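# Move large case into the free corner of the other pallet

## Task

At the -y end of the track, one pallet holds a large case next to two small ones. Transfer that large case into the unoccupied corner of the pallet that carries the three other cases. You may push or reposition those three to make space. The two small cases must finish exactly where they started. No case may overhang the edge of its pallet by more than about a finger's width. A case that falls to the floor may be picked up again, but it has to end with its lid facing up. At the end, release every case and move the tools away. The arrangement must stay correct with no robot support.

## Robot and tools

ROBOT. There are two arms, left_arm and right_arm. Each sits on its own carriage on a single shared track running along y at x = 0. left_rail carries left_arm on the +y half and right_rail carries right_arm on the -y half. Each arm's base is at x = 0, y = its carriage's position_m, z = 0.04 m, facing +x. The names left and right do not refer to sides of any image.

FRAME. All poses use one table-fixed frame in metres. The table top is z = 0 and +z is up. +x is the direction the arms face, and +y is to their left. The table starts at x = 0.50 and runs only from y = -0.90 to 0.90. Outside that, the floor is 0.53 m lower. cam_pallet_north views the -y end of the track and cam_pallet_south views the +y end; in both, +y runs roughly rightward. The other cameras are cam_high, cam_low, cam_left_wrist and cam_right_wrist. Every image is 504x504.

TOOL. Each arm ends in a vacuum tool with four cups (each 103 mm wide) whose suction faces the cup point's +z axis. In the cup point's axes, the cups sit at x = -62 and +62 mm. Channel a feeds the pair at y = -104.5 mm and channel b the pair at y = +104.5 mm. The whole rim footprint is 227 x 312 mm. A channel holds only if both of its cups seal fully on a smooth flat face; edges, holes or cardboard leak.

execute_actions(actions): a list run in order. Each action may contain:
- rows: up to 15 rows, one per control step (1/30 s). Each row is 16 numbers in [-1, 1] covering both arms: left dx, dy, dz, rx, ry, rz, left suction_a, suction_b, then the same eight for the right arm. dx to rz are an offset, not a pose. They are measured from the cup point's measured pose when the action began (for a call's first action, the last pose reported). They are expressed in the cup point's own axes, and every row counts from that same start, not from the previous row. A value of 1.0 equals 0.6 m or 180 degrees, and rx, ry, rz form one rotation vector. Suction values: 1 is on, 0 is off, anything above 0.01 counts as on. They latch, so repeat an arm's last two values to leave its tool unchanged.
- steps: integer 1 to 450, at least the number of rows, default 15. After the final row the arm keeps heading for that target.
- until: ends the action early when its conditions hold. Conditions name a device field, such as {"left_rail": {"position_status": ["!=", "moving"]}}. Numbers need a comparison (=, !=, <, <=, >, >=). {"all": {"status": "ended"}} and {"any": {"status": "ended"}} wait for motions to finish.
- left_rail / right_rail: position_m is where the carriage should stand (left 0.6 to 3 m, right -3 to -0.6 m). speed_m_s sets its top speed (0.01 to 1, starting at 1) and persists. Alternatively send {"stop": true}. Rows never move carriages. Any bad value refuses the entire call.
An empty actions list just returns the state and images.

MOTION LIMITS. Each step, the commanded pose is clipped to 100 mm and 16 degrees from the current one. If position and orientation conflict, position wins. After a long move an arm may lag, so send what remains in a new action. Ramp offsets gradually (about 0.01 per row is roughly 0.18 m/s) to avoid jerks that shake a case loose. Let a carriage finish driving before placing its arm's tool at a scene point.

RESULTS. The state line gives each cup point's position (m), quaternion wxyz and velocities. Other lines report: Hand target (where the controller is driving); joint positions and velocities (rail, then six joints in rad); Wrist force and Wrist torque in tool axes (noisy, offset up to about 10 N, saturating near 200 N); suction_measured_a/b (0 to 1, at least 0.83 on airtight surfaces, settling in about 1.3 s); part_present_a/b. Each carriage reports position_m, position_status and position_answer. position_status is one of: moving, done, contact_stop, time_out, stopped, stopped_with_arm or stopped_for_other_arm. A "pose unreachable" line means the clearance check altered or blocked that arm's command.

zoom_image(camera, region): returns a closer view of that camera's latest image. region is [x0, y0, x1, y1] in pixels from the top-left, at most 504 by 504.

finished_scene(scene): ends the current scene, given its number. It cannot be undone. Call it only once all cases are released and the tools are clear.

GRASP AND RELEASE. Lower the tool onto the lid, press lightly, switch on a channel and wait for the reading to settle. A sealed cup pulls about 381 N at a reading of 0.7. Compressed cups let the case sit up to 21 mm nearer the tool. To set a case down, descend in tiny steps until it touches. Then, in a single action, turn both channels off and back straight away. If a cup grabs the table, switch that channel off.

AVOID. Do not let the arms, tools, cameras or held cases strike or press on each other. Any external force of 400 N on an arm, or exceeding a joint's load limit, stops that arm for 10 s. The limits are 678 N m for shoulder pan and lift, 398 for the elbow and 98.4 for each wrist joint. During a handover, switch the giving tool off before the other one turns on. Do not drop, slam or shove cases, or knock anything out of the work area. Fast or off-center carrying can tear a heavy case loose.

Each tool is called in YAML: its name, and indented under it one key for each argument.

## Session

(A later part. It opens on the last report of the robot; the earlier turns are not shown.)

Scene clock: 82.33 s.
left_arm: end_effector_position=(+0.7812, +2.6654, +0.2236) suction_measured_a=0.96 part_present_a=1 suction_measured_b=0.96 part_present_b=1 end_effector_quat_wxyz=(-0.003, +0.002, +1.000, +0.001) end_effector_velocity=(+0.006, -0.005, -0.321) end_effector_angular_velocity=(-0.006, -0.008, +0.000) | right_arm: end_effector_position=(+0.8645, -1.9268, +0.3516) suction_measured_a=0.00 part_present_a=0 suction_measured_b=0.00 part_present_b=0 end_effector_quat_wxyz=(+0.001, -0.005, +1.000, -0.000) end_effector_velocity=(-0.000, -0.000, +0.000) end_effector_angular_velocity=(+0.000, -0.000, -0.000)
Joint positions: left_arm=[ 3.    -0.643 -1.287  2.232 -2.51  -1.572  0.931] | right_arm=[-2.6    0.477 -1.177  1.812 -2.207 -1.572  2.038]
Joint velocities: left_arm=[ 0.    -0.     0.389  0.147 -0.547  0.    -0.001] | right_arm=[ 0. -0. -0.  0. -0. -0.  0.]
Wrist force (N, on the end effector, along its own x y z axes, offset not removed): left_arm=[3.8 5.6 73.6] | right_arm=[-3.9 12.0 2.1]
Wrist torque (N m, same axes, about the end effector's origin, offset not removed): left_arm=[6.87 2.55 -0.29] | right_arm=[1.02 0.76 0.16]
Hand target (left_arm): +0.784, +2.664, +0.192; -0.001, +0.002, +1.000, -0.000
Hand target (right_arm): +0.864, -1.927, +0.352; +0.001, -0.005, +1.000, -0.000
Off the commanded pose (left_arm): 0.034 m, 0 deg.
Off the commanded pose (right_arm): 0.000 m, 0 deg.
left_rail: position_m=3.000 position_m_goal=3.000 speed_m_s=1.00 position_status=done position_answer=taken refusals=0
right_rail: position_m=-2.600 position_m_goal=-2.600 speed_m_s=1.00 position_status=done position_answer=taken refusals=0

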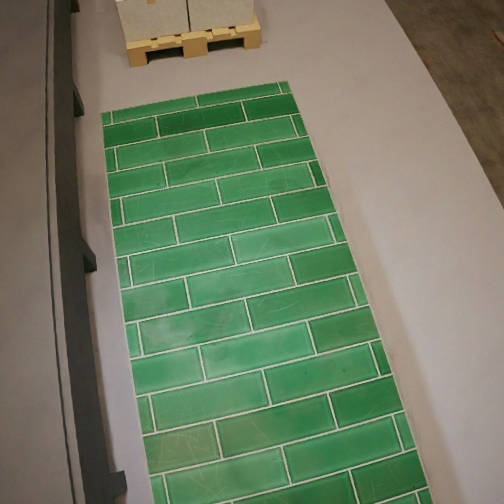

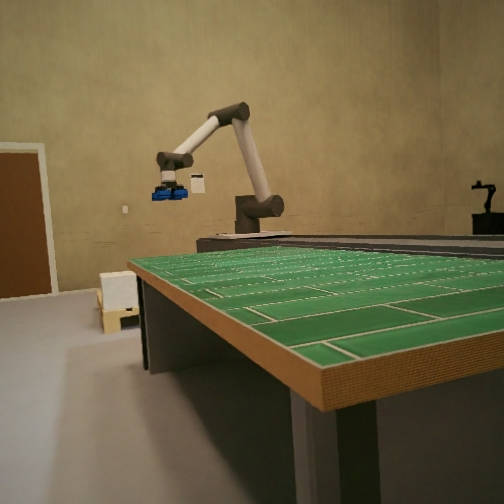

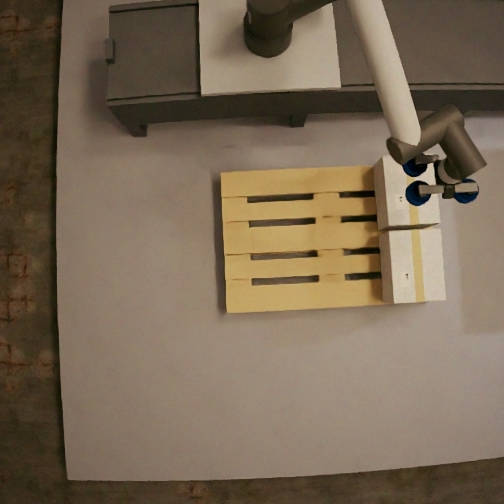

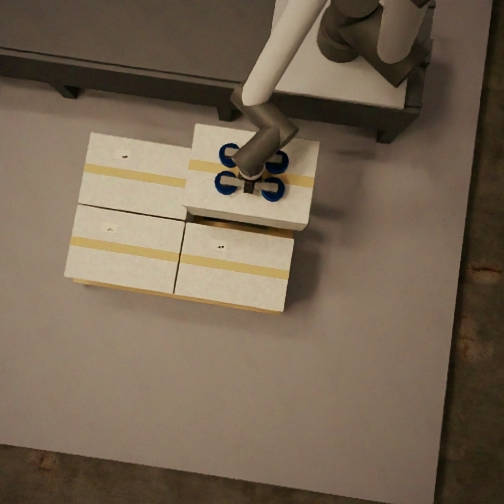

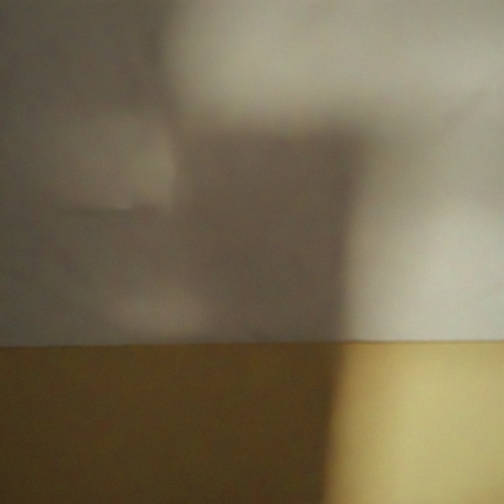

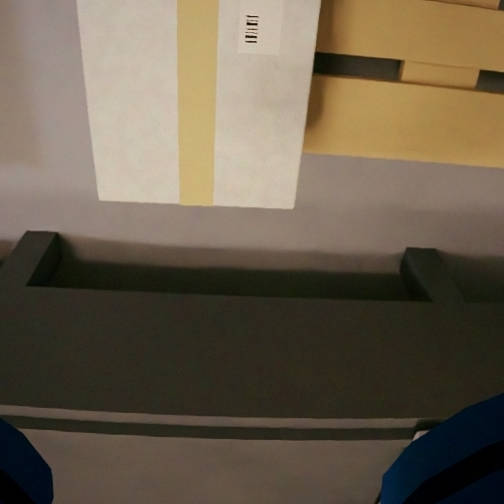

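execute_actions:
  actions: []

Scene clock: 82.50 s.
left_arm: end_effector_position=(+0.7835, +2.6637, +0.1969) suction_measured_a=0.96 part_present_a=1 suction_measured_b=0.96 part_present_b=1 end_effector_quat_wxyz=(-0.001, +0.002, +1.000, +0.000) end_effector_velocity=(+0.006, -0.004, -0.056) end_effector_angular_velocity=(-0.007, -0.009, +0.000) | right_arm: end_effector_position=(+0.8645, -1.9268, +0.3516) suction_measured_a=0.00 part_present_a=0 suction_measured_b=0.00 part_present_b=0 end_effector_quat_wxyz=(+0.001, -0.005, +1.000, -0.000) end_effector_velocity=(+0.000, -0.000, -0.000) end_effector_angular_velocity=(+0.000, +0.000, -0.000)
Joint positions: left_arm=[ 3.    -0.643 -1.252  2.242 -2.559 -1.572  0.931] | right_arm=[-2.6    0.477 -1.177  1.812 -2.207 -1.572  2.038]
Joint velocities: left_arm=[ 0.    -0.     0.075  0.019 -0.106  0.    -0.   ] | right_arm=[ 0. -0.  0. -0.  0.  0. -0.]
Wrist force (N, on the end effector, along its own x y z axes, offset not removed): left_arm=[-9.6 -4.4 49.9] | right_arm=[4.1 -1.1 0.7]
Wrist torque (N m, same axes, about the end effector's origin, offset not removed): left_arm=[6.53 1.81 0.07] | right_arm=[-0.66 -0.67 0.04]
Hand target (left_arm): +0.784, +2.664, +0.192; -0.001, +0.002, +1.000, -0.000
Hand target (right_arm): +0.864, -1.927, +0.352; +0.001, -0.005, +1.000, -0.000
Off the commanded pose (left_arm): 0.008 m, 0 deg.
Off the commanded pose (right_arm): 0.000 m, 0 deg.
left_rail: position_m=3.000 position_m_goal=3.000 speed_m_s=1.00 position_status=done position_answer=taken refusals=0
right_rail: position_m=-2.600 position_m_goal=-2.600 speed_m_s=1.00 position_status=done position_answer=taken refusals=0

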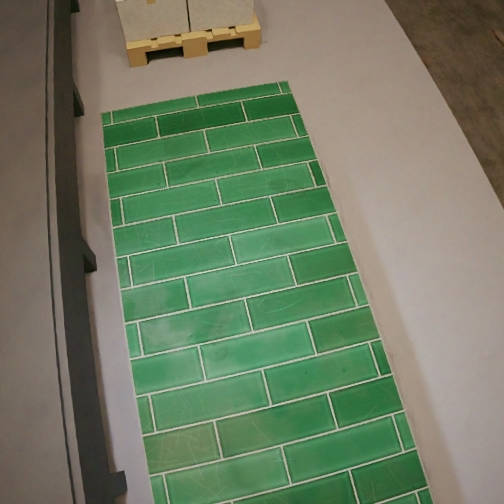

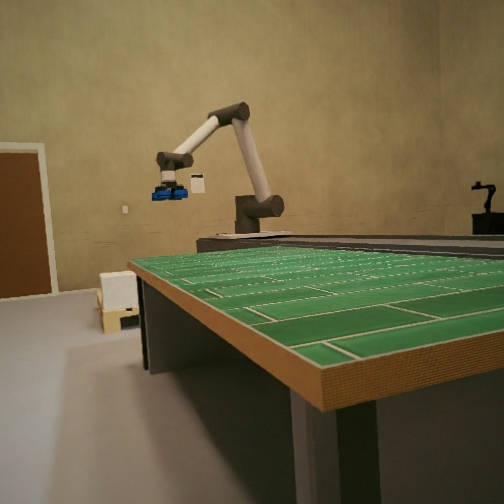

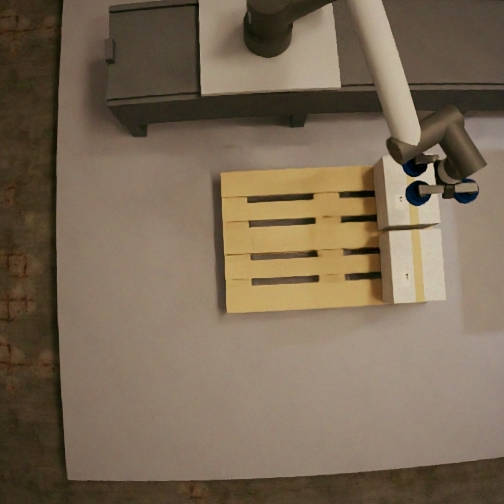

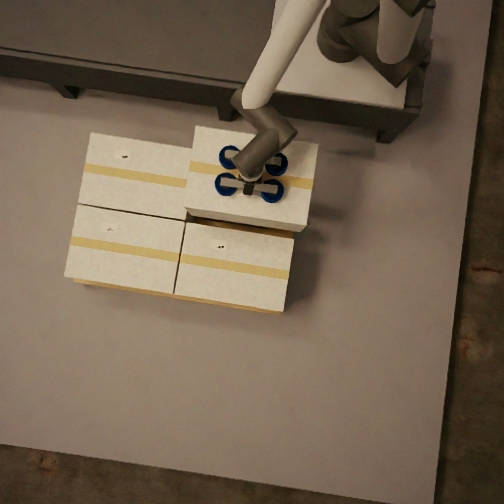

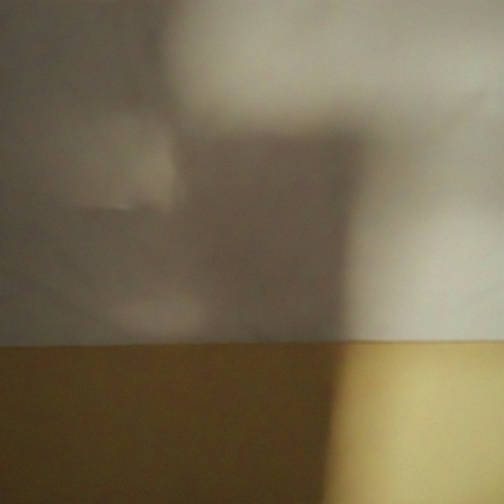

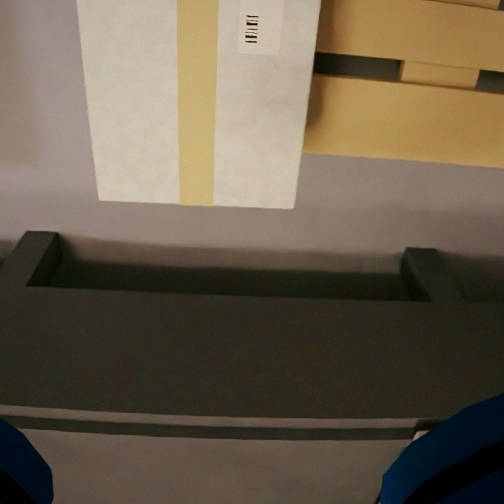

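zoom_image:
  camera: "cam_pallet_south"
  region: [170, 110, 330, 270]

Region (170, 110, 330, 270) of cam_pallet_south's 504x504 image, scaled by 3.150, with more detail than that image has.

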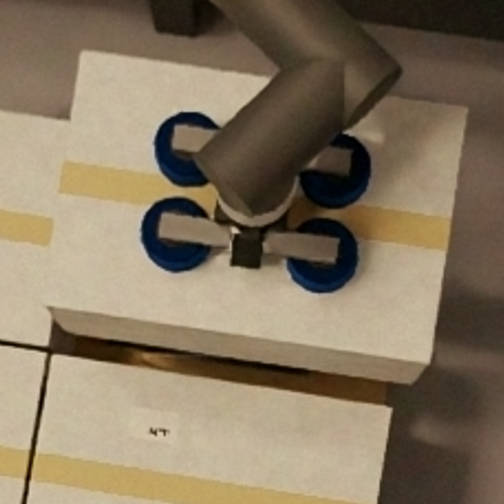

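execute_actions:
  actions: []

Scene clock: 84.13 s.
left_arm: end_effector_position=(+0.7840, +2.6635, +0.1921) suction_measured_a=0.96 part_present_a=1 suction_measured_b=0.96 part_present_b=1 end_effector_quat_wxyz=(-0.001, +0.002, +1.000, -0.000) end_effector_velocity=(+0.000, +0.000, -0.000) end_effector_angular_velocity=(+0.000, +0.000, +0.000) | right_arm: end_effector_position=(+0.8645, -1.9268, +0.3516) suction_measured_a=0.00 part_present_a=0 suction_measured_b=0.00 part_present_b=0 end_effector_quat_wxyz=(+0.001, -0.005, +1.000, -0.000) end_effector_velocity=(-0.000, -0.000, +0.000) end_effector_angular_velocity=(+0.000, -0.000, +0.000)
Joint positions: left_arm=[ 3.    -0.643 -1.245  2.244 -2.568 -1.572  0.932] | right_arm=[-2.6    0.477 -1.177  1.812 -2.207 -1.572  2.038]
Joint velocities: left_arm=[ 0.  0.  0.  0. -0. -0.  0.] | right_arm=[ 0.  0. -0.  0. -0. -0. -0.]
Wrist force (N, on the end effector, along its own x y z axes, offset not removed): left_arm=[-5.0 -0.8 35.5] | right_arm=[-2.0 5.1 0.5]
Wrist torque (N m, same axes, about the end effector's origin, offset not removed): left_arm=[6.27 1.57 0.18] | right_arm=[0.15 0.38 0.06]
Hand target (left_arm): +0.784, +2.664, +0.192; -0.001, +0.002, +1.000, -0.000
Hand target (right_arm): +0.864, -1.927, +0.352; +0.001, -0.005, +1.000, -0.000
Off the commanded pose (left_arm): 0.003 m, 0 deg.
Off the commanded pose (right_arm): 0.000 m, 0 deg.
left_rail: position_m=3.000 position_m_goal=3.000 speed_m_s=1.00 position_status=done position_answer=taken refusals=0
right_rail: position_m=-2.600 position_m_goal=-2.600 speed_m_s=1.00 position_status=done position_answer=taken refusals=0

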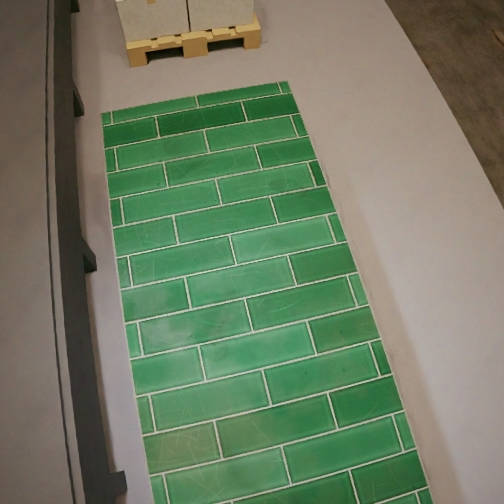

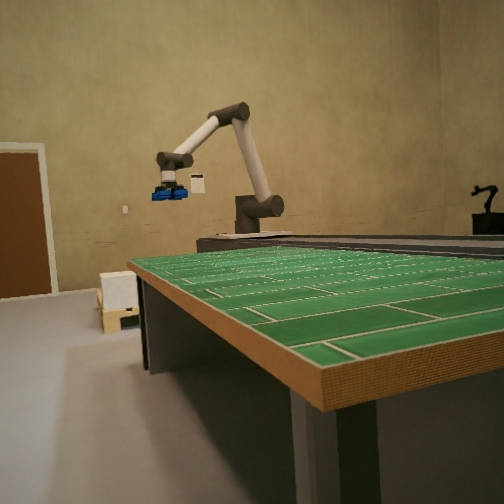

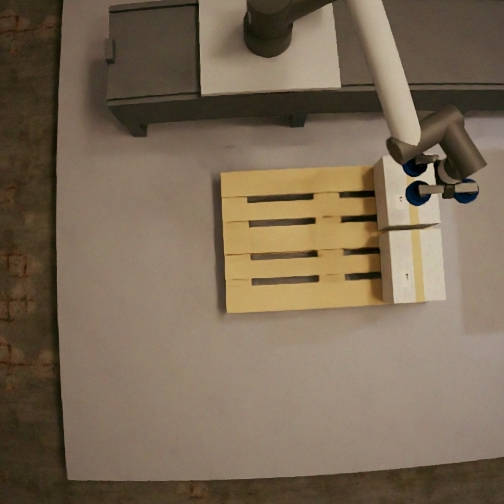

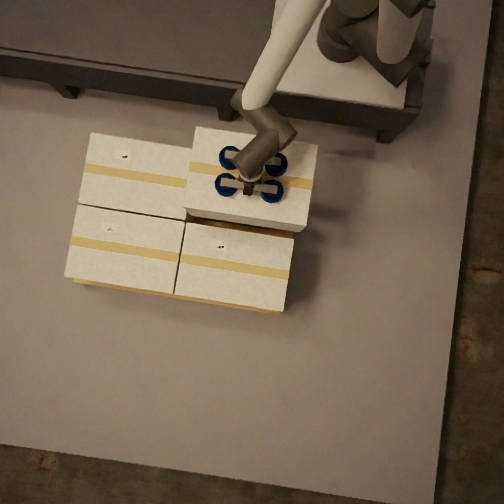

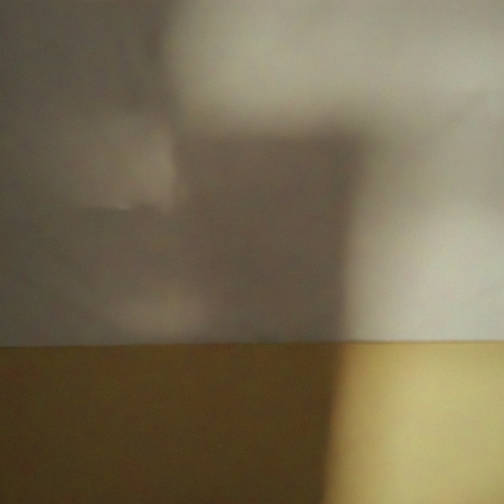

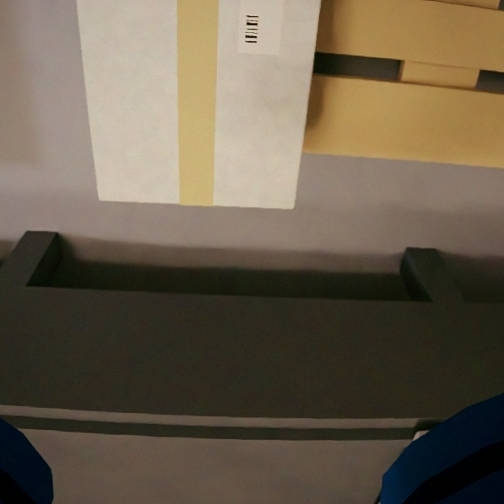

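execute_actions:
  actions:
    - {"rows": [[0,0,0.004,0,0,0,1,1, 0,0,0,0,0,0,0,0],[0,0,0.0159,0,0,0,1,1, 0,0,0,0,0,0,0,0],[0,0,0.0347,0,0,0,1,1, 0,0,0,0,0,0,0,0],[0,0,0.0592,0,0,0,1,1, 0,0,0,0,0,0,0,0],[0,0,0.0877,0,0,0,1,1, 0,0,0,0,0,0,0,0],[0,0,0.1184,0,0,0,1,1, 0,0,0,0,0,0,0,0],[0,0,0.149,0,0,0,1,1, 0,0,0,0,0,0,0,0],[0,0,0.1775,0,0,0,1,1, 0,0,0,0,0,0,0,0],[0,0,0.202,0,0,0,1,1, 0,0,0,0,0,0,0,0],[0,0,0.2208,0,0,0,1,1, 0,0,0,0,0,0,0,0],[0,0,0.2327,0,0,0,1,1, 0,0,0,0,0,0,0,0],[0,0,0.2367,0,0,0,1,1, 0,0,0,0,0,0,0,0]], "steps": 13}

Scene clock: 84.97 s.
left_arm: end_effector_position=(+0.7789, +2.6669, +0.0849) suction_measured_a=0.96 part_present_a=1 suction_measured_b=0.96 part_present_b=1 end_effector_quat_wxyz=(-0.004, +0.002, +1.000, +0.002) end_effector_velocity=(+0.004, -0.004, -0.328) end_effector_angular_velocity=(-0.003, -0.004, +0.001) | right_arm: end_effector_position=(+0.8645, -1.9268, +0.3516) suction_measured_a=0.00 part_present_a=0 suction_measured_b=0.00 part_present_b=0 end_effector_quat_wxyz=(+0.001, -0.005, +1.000, -0.000) end_effector_velocity=(+0.000, +0.000, -0.000) end_effector_angular_velocity=(-0.000, -0.000, -0.000)
Joint positions: left_arm=[ 3.    -0.643 -1.107  2.283 -2.738 -1.572  0.931] | right_arm=[-2.6    0.477 -1.177  1.812 -2.207 -1.572  2.038]
Joint velocities: left_arm=[ 0.    -0.     0.467  0.062 -0.534 -0.    -0.001] | right_arm=[ 0.  0.  0.  0. -0. -0.  0.]
Wrist force (N, on the end effector, along its own x y z axes, offset not removed): left_arm=[0.4 4.0 67.1] | right_arm=[-0.2 -0.7 -0.6]
Wrist torque (N m, same axes, about the end effector's origin, offset not removed): left_arm=[6.90 2.34 -0.11] | right_arm=[-0.73 -0.07 -0.05]
Hand target (left_arm): +0.781, +2.665, +0.052; -0.002, +0.002, +1.000, +0.001
Hand target (right_arm): +0.864, -1.927, +0.352; +0.001, -0.005, +1.000, -0.000
Off the commanded pose (left_arm): 0.035 m, 0 deg.
Off the commanded pose (right_arm): 0.000 m, 0 deg.
left_rail: position_m=3.000 position_m_goal=3.000 speed_m_s=1.00 position_status=done position_answer=taken refusals=0
right_rail: position_m=-2.600 position_m_goal=-2.600 speed_m_s=1.00 position_status=done position_answer=taken refusals=0

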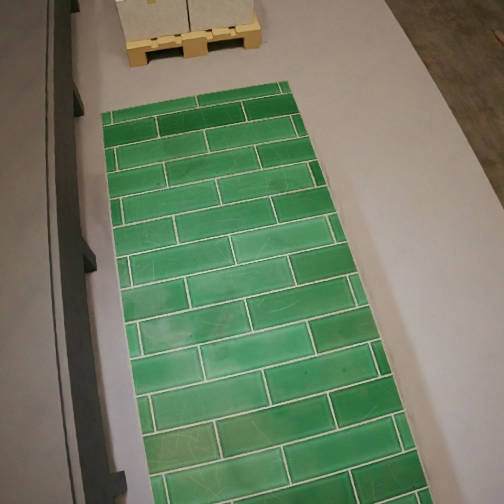

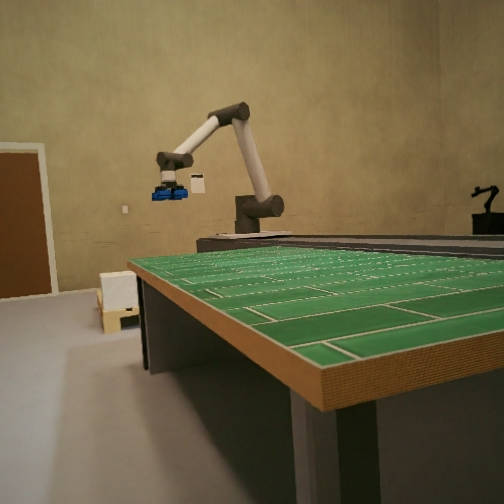

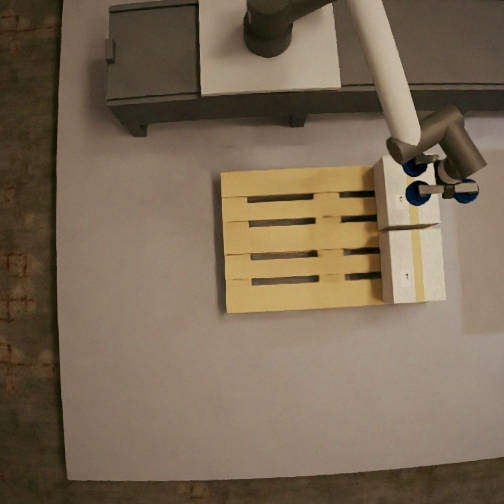

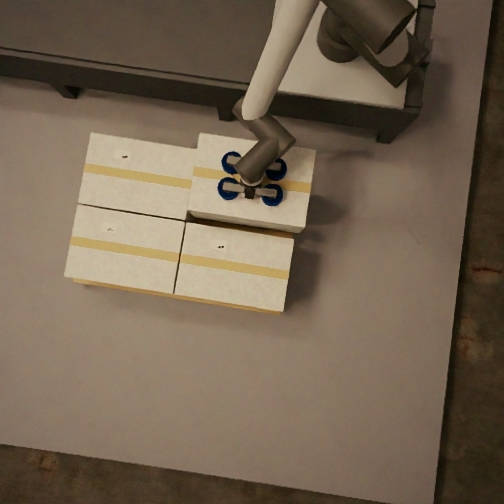

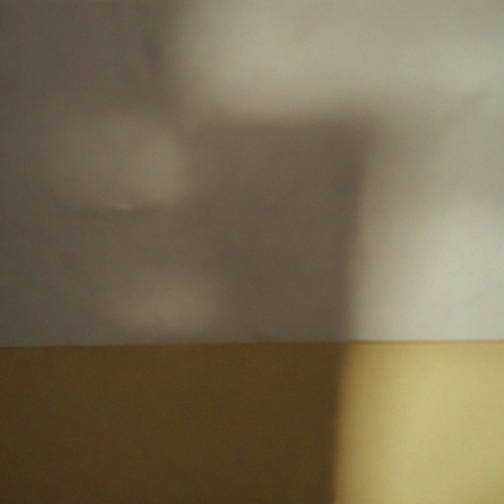

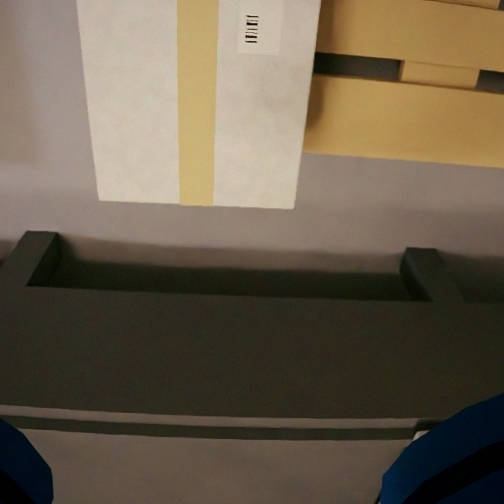

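execute_actions:
  actions: []

zoom_image:
  camera: "cam_pallet_south"
  region: [170, 110, 330, 270]

Scene clock: 85.47 s.
left_arm: end_effector_position=(+0.7814, +2.6650, +0.0524) suction_measured_a=0.96 part_present_a=1 suction_measured_b=0.96 part_present_b=1 end_effector_quat_wxyz=(-0.002, +0.002, +1.000, +0.000) end_effector_velocity=(+0.000, +0.000, -0.001) end_effector_angular_velocity=(+0.000, -0.001, -0.000) | right_arm: end_effector_position=(+0.8645, -1.9268, +0.3516) suction_measured_a=0.00 part_present_a=0 suction_measured_b=0.00 part_present_b=0 end_effector_quat_wxyz=(+0.001, -0.005, +1.000, -0.000) end_effector_velocity=(+0.000, -0.000, -0.000) end_effector_angular_velocity=(-0.000, +0.000, -0.000)
Joint positions: left_arm=[ 3.    -0.643 -1.058  2.286 -2.795 -1.572  0.931] | right_arm=[-2.6    0.477 -1.177  1.812 -2.207 -1.572  2.038]
Joint velocities: left_arm=[ 0.    -0.     0.002  0.    -0.002  0.001  0.   ] | right_arm=[ 0. -0.  0. -0.  0. -0.  0.]
Wrist force (N, on the end effector, along its own x y z axes, offset not removed): left_arm=[-6.5 -2.0 41.5] | right_arm=[4.0 -2.8 -5.9]
Wrist torque (N m, same axes, about the end effector's origin, offset not removed): left_arm=[6.12 1.81 0.12] | right_arm=[-0.70 -0.31 0.14]
Hand target (left_arm): +0.781, +2.665, +0.052; -0.002, +0.002, +1.000, +0.001
Hand target (right_arm): +0.864, -1.927, +0.352; +0.001, -0.005, +1.000, -0.000
Off the commanded pose (left_arm): 0.004 m, 0 deg.
Off the commanded pose (right_arm): 0.000 m, 0 deg.
left_rail: position_m=3.000 position_m_goal=3.000 speed_m_s=1.00 position_status=done position_answer=taken refusals=0
right_rail: position_m=-2.600 position_m_goal=-2.600 speed_m_s=1.00 position_status=done position_answer=taken refusals=0

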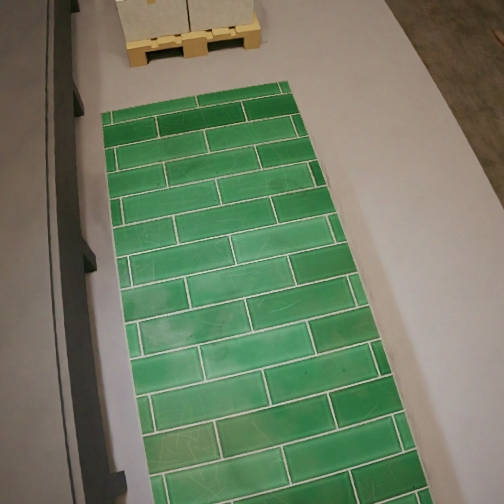

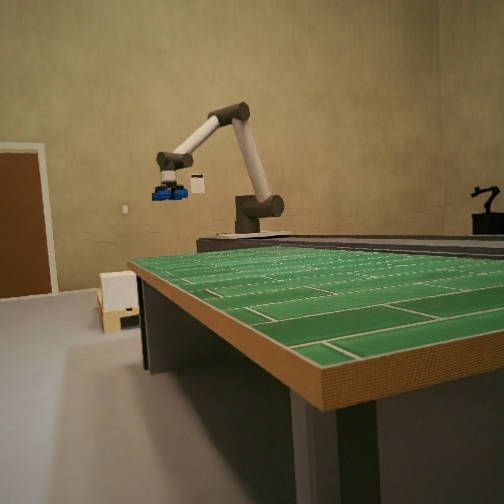

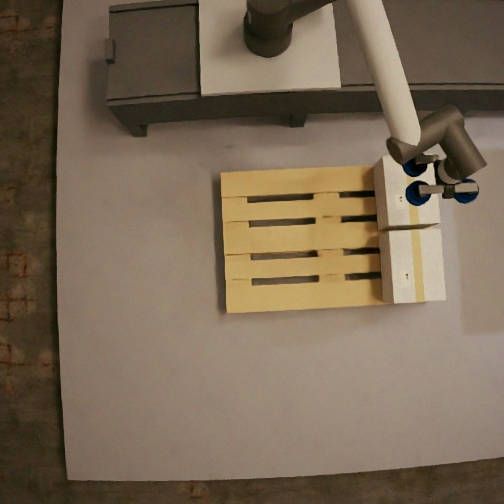

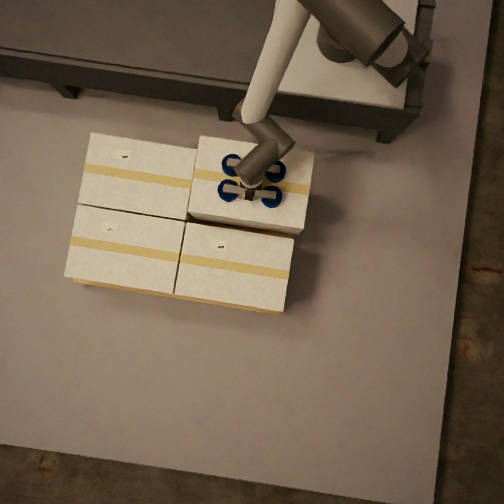

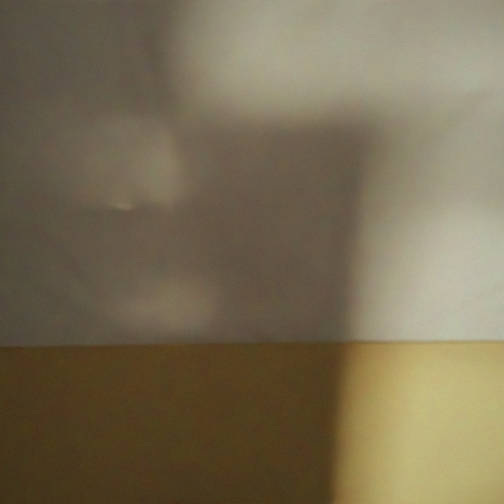

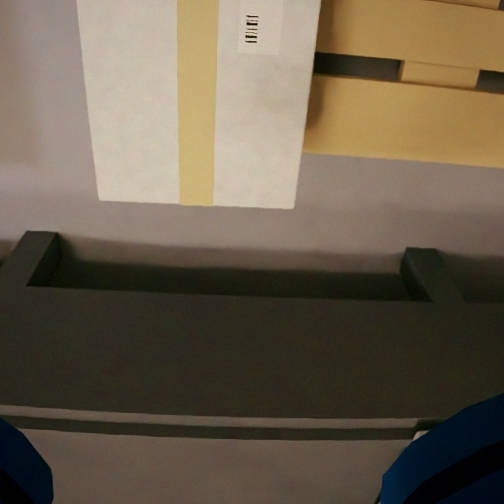

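Region (170, 110, 330, 270) of cam_pallet_south's 504x504 image, scaled by 3.150, with more detail than that image has.

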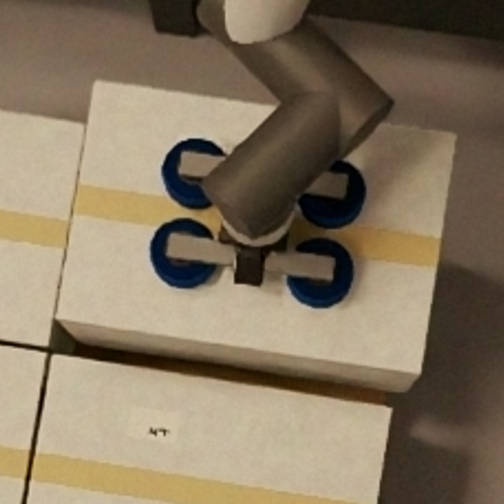

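execute_actions:
  actions:
    - {"rows": [[-0.0003,-0.0004,0.004,0,0,0,1,1, 0,0,0,0,0,0,0,0],[-0.0013,-0.0017,0.0159,0,-0.0001,0,1,1, 0,0,0,0,0,0,0,0],[-0.0029,-0.0037,0.0347,0,-0.0002,0,1,1, 0,0,0,0,0,0,0,0],[-0.005,-0.0063,0.0593,0,-0.0004,0,1,1, 0,0,0,0,0,0,0,0],[-0.0074,-0.0093,0.0879,0,-0.0006,0,1,1, 0,0,0,0,0,0,0,0],[-0.01,-0.0125,0.1187,0,-0.0008,0,1,1, 0,0,0,0,0,0,0,0],[-0.0126,-0.0157,0.1494,0,-0.001,0,1,1, 0,0,0,0,0,0,0,0],[-0.015,-0.0188,0.178,0,-0.0012,0,1,1, 0,0,0,0,0,0,0,0],[-0.0171,-0.0213,0.2026,0,-0.0014,0,1,1, 0,0,0,0,0,0,0,0],[-0.0187,-0.0233,0.2214,0,-0.0015,0,1,1, 0,0,0,0,0,0,0,0],[-0.0197,-0.0246,0.2333,0,-0.0016,0,1,1, 0,0,0,0,0,0,0,0],[-0.02,-0.025,0.2373,0,-0.0016,0,1,1, 0,0,0,0,0,0,0,0]], "steps": 13}

Scene clock: 86.67 s.
left_arm: end_effector_position=(+0.7859, +2.6561, -0.0544) suction_measured_a=0.96 part_present_a=1 suction_measured_b=0.96 part_present_b=1 end_effector_quat_wxyz=(-0.002, +0.002, +1.000, +0.002) end_effector_velocity=(+0.024, -0.032, -0.337) end_effector_angular_velocity=(+0.005, -0.004, -0.000) | right_arm: end_effector_position=(+0.8645, -1.9268, +0.3516) suction_measured_a=0.00 part_present_a=0 suction_measured_b=0.00 part_present_b=0 end_effector_quat_wxyz=(+0.001, -0.005, +1.000, -0.000) end_effector_velocity=(-0.000, -0.000, +0.000) end_effector_angular_velocity=(+0.000, -0.000, +0.000)
Joint positions: left_arm=[ 3.    -0.649 -0.897  2.277 -2.946 -1.57   0.925] | right_arm=[-2.6    0.477 -1.177  1.812 -2.207 -1.572  2.038]
Joint velocities: left_arm=[ 0.    -0.015  0.515 -0.079 -0.436  0.006 -0.014] | right_arm=[ 0.  0. -0.  0. -0.  0. -0.]
Wrist force (N, on the end effector, along its own x y z axes, offset not removed): left_arm=[0.6 -1.4 68.2] | right_arm=[4.4 0.1 -0.9]
Wrist torque (N m, same axes, about the end effector's origin, offset not removed): left_arm=[7.53 1.26 0.08] | right_arm=[-0.62 -0.46 0.15]
Hand target (left_arm): +0.790, +2.652, -0.088; -0.000, +0.002, +1.000, +0.001
Hand target (right_arm): +0.864, -1.927, +0.352; +0.001, -0.005, +1.000, -0.000
Off the commanded pose (left_arm): 0.037 m, 0 deg.
Off the commanded pose (right_arm): 0.000 m, 0 deg.
left_rail: position_m=3.000 position_m_goal=3.000 speed_m_s=1.00 position_status=done position_answer=taken refusals=0
right_rail: position_m=-2.600 position_m_goal=-2.600 speed_m_s=1.00 position_status=done position_answer=taken refusals=0

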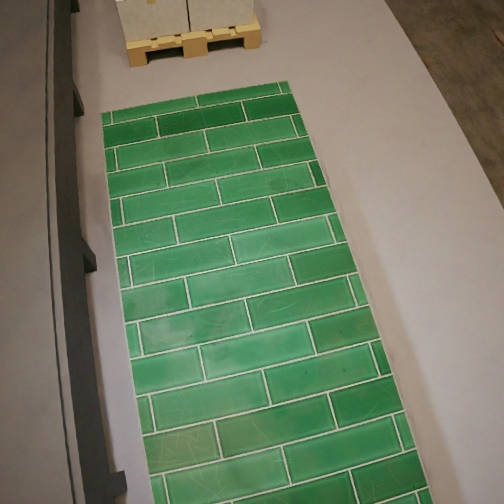

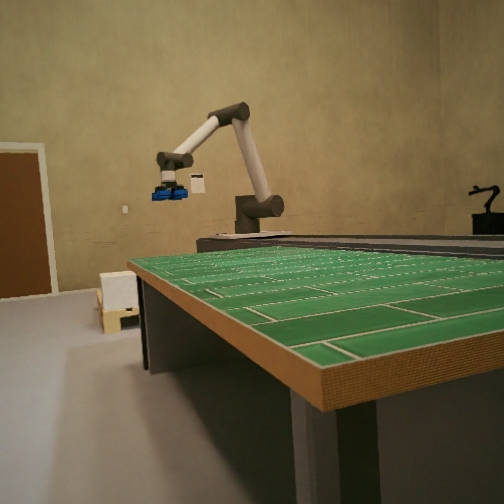

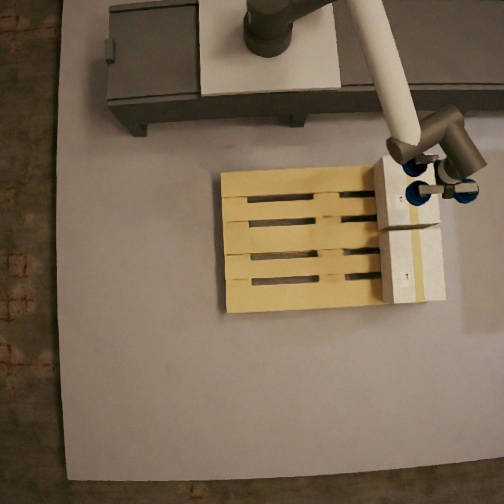

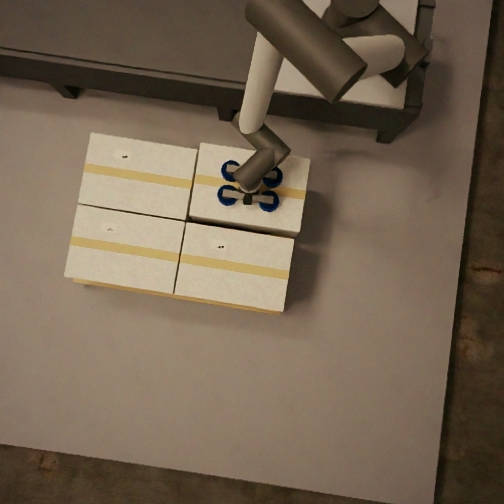

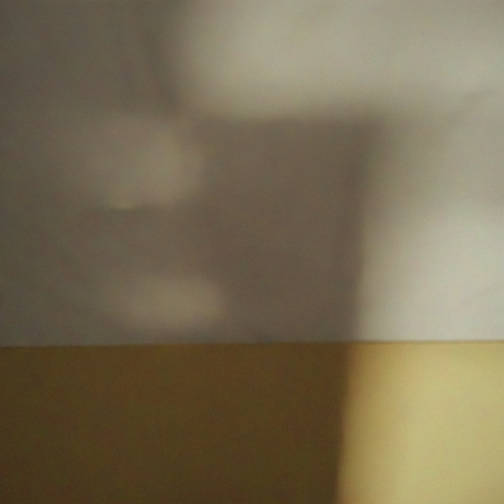

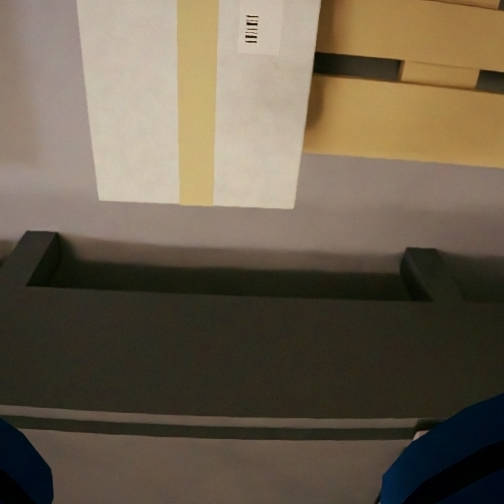

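execute_actions:
  actions: []

zoom_image:
  camera: "cam_pallet_south"
  region: [170, 125, 330, 285]

Scene clock: 86.80 s.
left_arm: end_effector_position=(+0.7892, +2.6529, -0.0805) suction_measured_a=0.96 part_present_a=1 suction_measured_b=0.96 part_present_b=1 end_effector_quat_wxyz=(-0.001, +0.002, +1.000, +0.001) end_effector_velocity=(+0.014, -0.012, -0.089) end_effector_angular_velocity=(-0.005, -0.010, +0.000) | right_arm: end_effector_position=(+0.8645, -1.9268, +0.3516) suction_measured_a=0.00 part_present_a=0 suction_measured_b=0.00 part_present_b=0 end_effector_quat_wxyz=(+0.001, -0.005, +1.000, -0.000) end_effector_velocity=(+0.000, -0.000, -0.000) end_effector_angular_velocity=(-0.000, +0.000, -0.000)
Joint positions: left_arm=[ 3.    -0.65  -0.857  2.269 -2.98  -1.57   0.924] | right_arm=[-2.6    0.477 -1.177  1.812 -2.207 -1.572  2.038]
Joint velocities: left_arm=[ 0.    -0.003  0.139 -0.033 -0.117  0.002 -0.003] | right_arm=[ 0. -0.  0. -0.  0.  0. -0.]
Wrist force (N, on the end effector, along its own x y z axes, offset not removed): left_arm=[-13.8 -7.5 59.7] | right_arm=[1.9 3.4 -2.6]
Wrist torque (N m, same axes, about the end effector's origin, offset not removed): left_arm=[7.53 1.09 0.48] | right_arm=[0.20 0.05 0.10]
Hand target (left_arm): +0.790, +2.652, -0.088; -0.000, +0.002, +1.000, +0.001
Hand target (right_arm): +0.864, -1.927, +0.352; +0.001, -0.005, +1.000, -0.000
Off the commanded pose (left_arm): 0.011 m, 0 deg.
Off the commanded pose (right_arm): 0.000 m, 0 deg.
left_rail: position_m=3.000 position_m_goal=3.000 speed_m_s=1.00 position_status=done position_answer=taken refusals=0
right_rail: position_m=-2.600 position_m_goal=-2.600 speed_m_s=1.00 position_status=done position_answer=taken refusals=0

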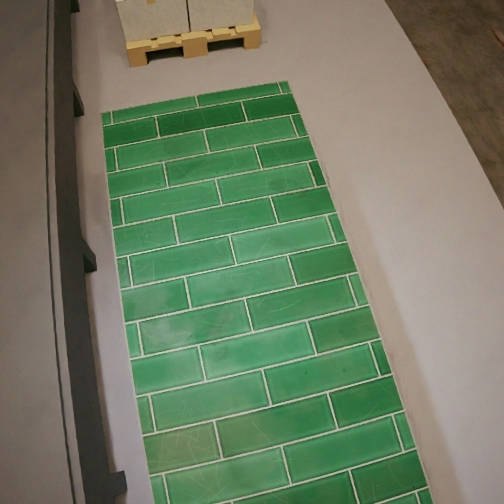

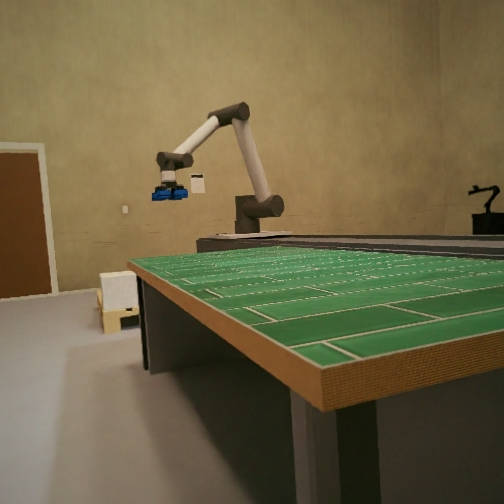

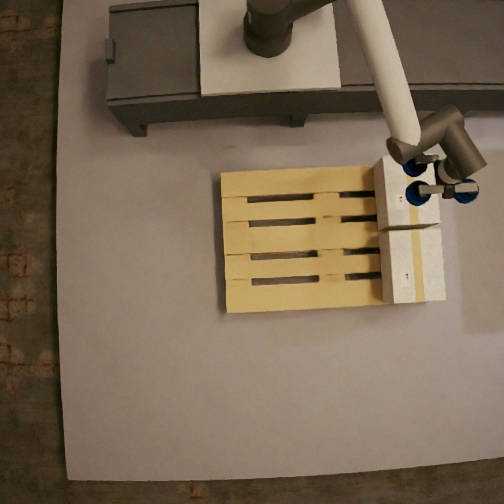

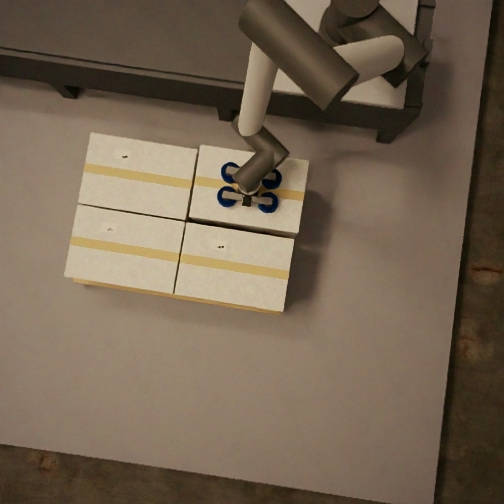

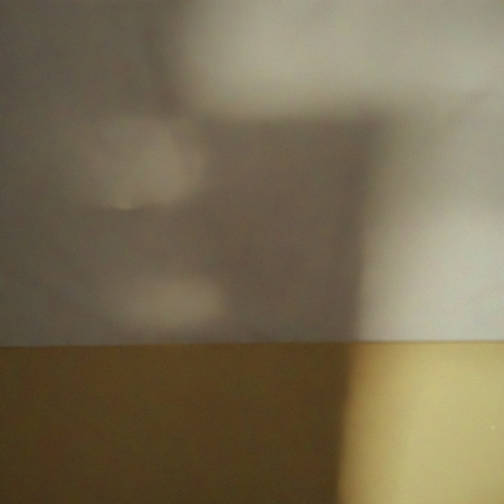

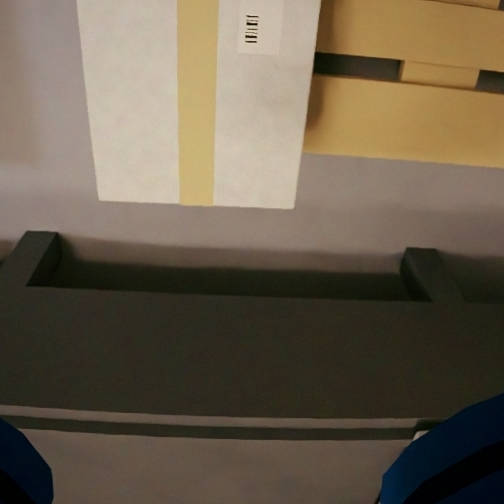

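Region (170, 125, 330, 285) of cam_pallet_south's 504x504 image, scaled by 3.150, with more detail than that image has.

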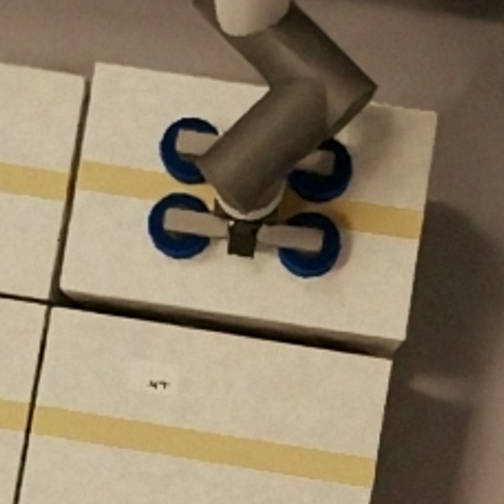

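execute_actions:
  actions: []

Scene clock: 88.20 s.
left_arm: end_effector_position=(+0.7904, +2.6518, -0.0881) suction_measured_a=0.96 part_present_a=1 suction_measured_b=0.96 part_present_b=1 end_effector_quat_wxyz=(-0.000, +0.002, +1.000, +0.001) end_effector_velocity=(-0.000, +0.000, -0.000) end_effector_angular_velocity=(+0.000, +0.000, -0.000) | right_arm: end_effector_position=(+0.8645, -1.9268, +0.3516) suction_measured_a=0.00 part_present_a=0 suction_measured_b=0.00 part_present_b=0 end_effector_quat_wxyz=(+0.001, -0.005, +1.000, -0.000) end_effector_velocity=(+0.000, +0.000, -0.000) end_effector_angular_velocity=(-0.000, +0.000, +0.000)
Joint positions: left_arm=[ 3.    -0.65  -0.845  2.266 -2.99  -1.569  0.924] | right_arm=[-2.6    0.477 -1.177  1.812 -2.207 -1.572  2.038]
Joint velocities: left_arm=[ 0. -0.  0.  0. -0.  0. -0.] | right_arm=[ 0. -0.  0. -0.  0.  0. -0.]
Wrist force (N, on the end effector, along its own x y z axes, offset not removed): left_arm=[-7.8 -4.4 37.1] | right_arm=[1.1 2.6 -2.3]
Wrist torque (N m, same axes, about the end effector's origin, offset not removed): left_arm=[5.74 1.99 0.17] | right_arm=[-0.39 0.01 -0.11]
Hand target (left_arm): +0.790, +2.652, -0.088; -0.000, +0.002, +1.000, +0.001
Hand target (right_arm): +0.864, -1.927, +0.352; +0.001, -0.005, +1.000, -0.000
Off the commanded pose (left_arm): 0.004 m, 0 deg.
Off the commanded pose (right_arm): 0.000 m, 0 deg.
left_rail: position_m=3.000 position_m_goal=3.000 speed_m_s=1.00 position_status=done position_answer=taken refusals=0
right_rail: position_m=-2.600 position_m_goal=-2.600 speed_m_s=1.00 position_status=done position_answer=taken refusals=0

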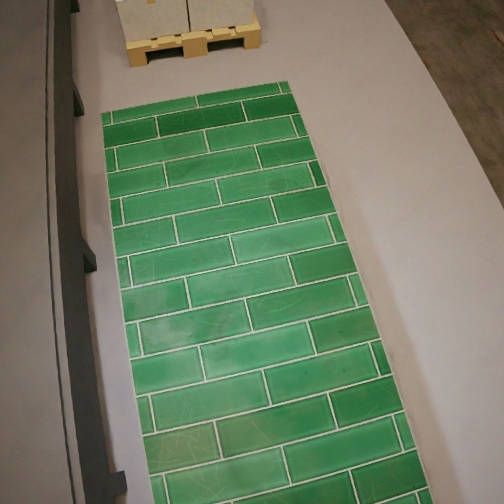

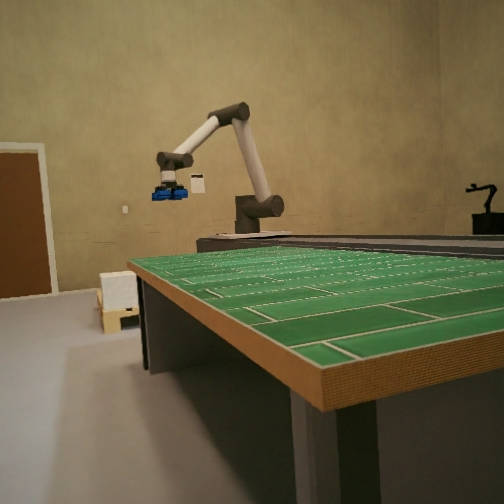

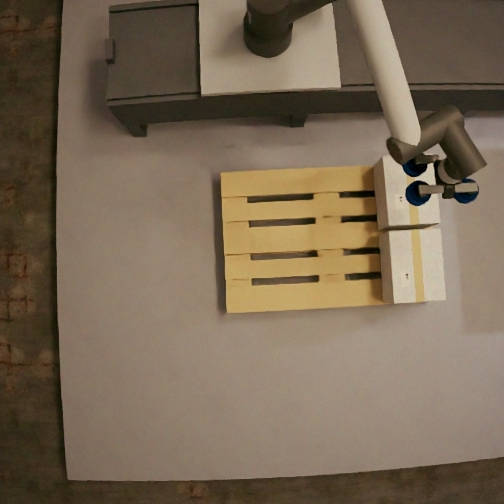

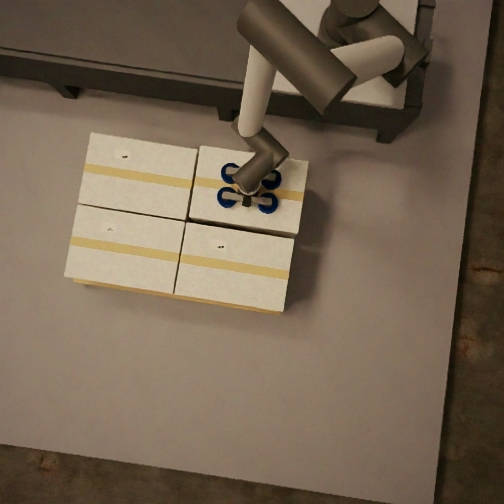

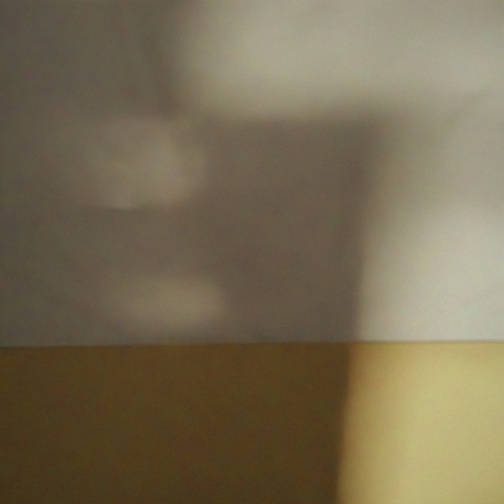

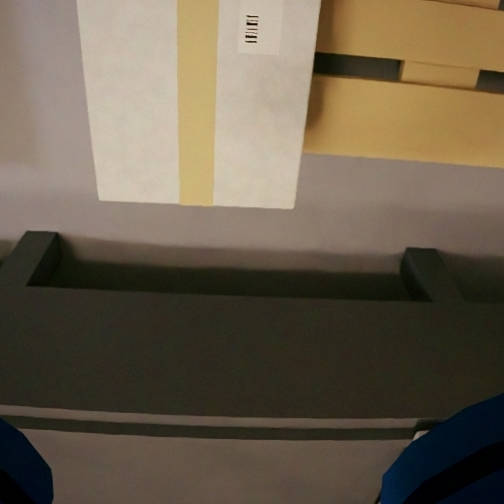

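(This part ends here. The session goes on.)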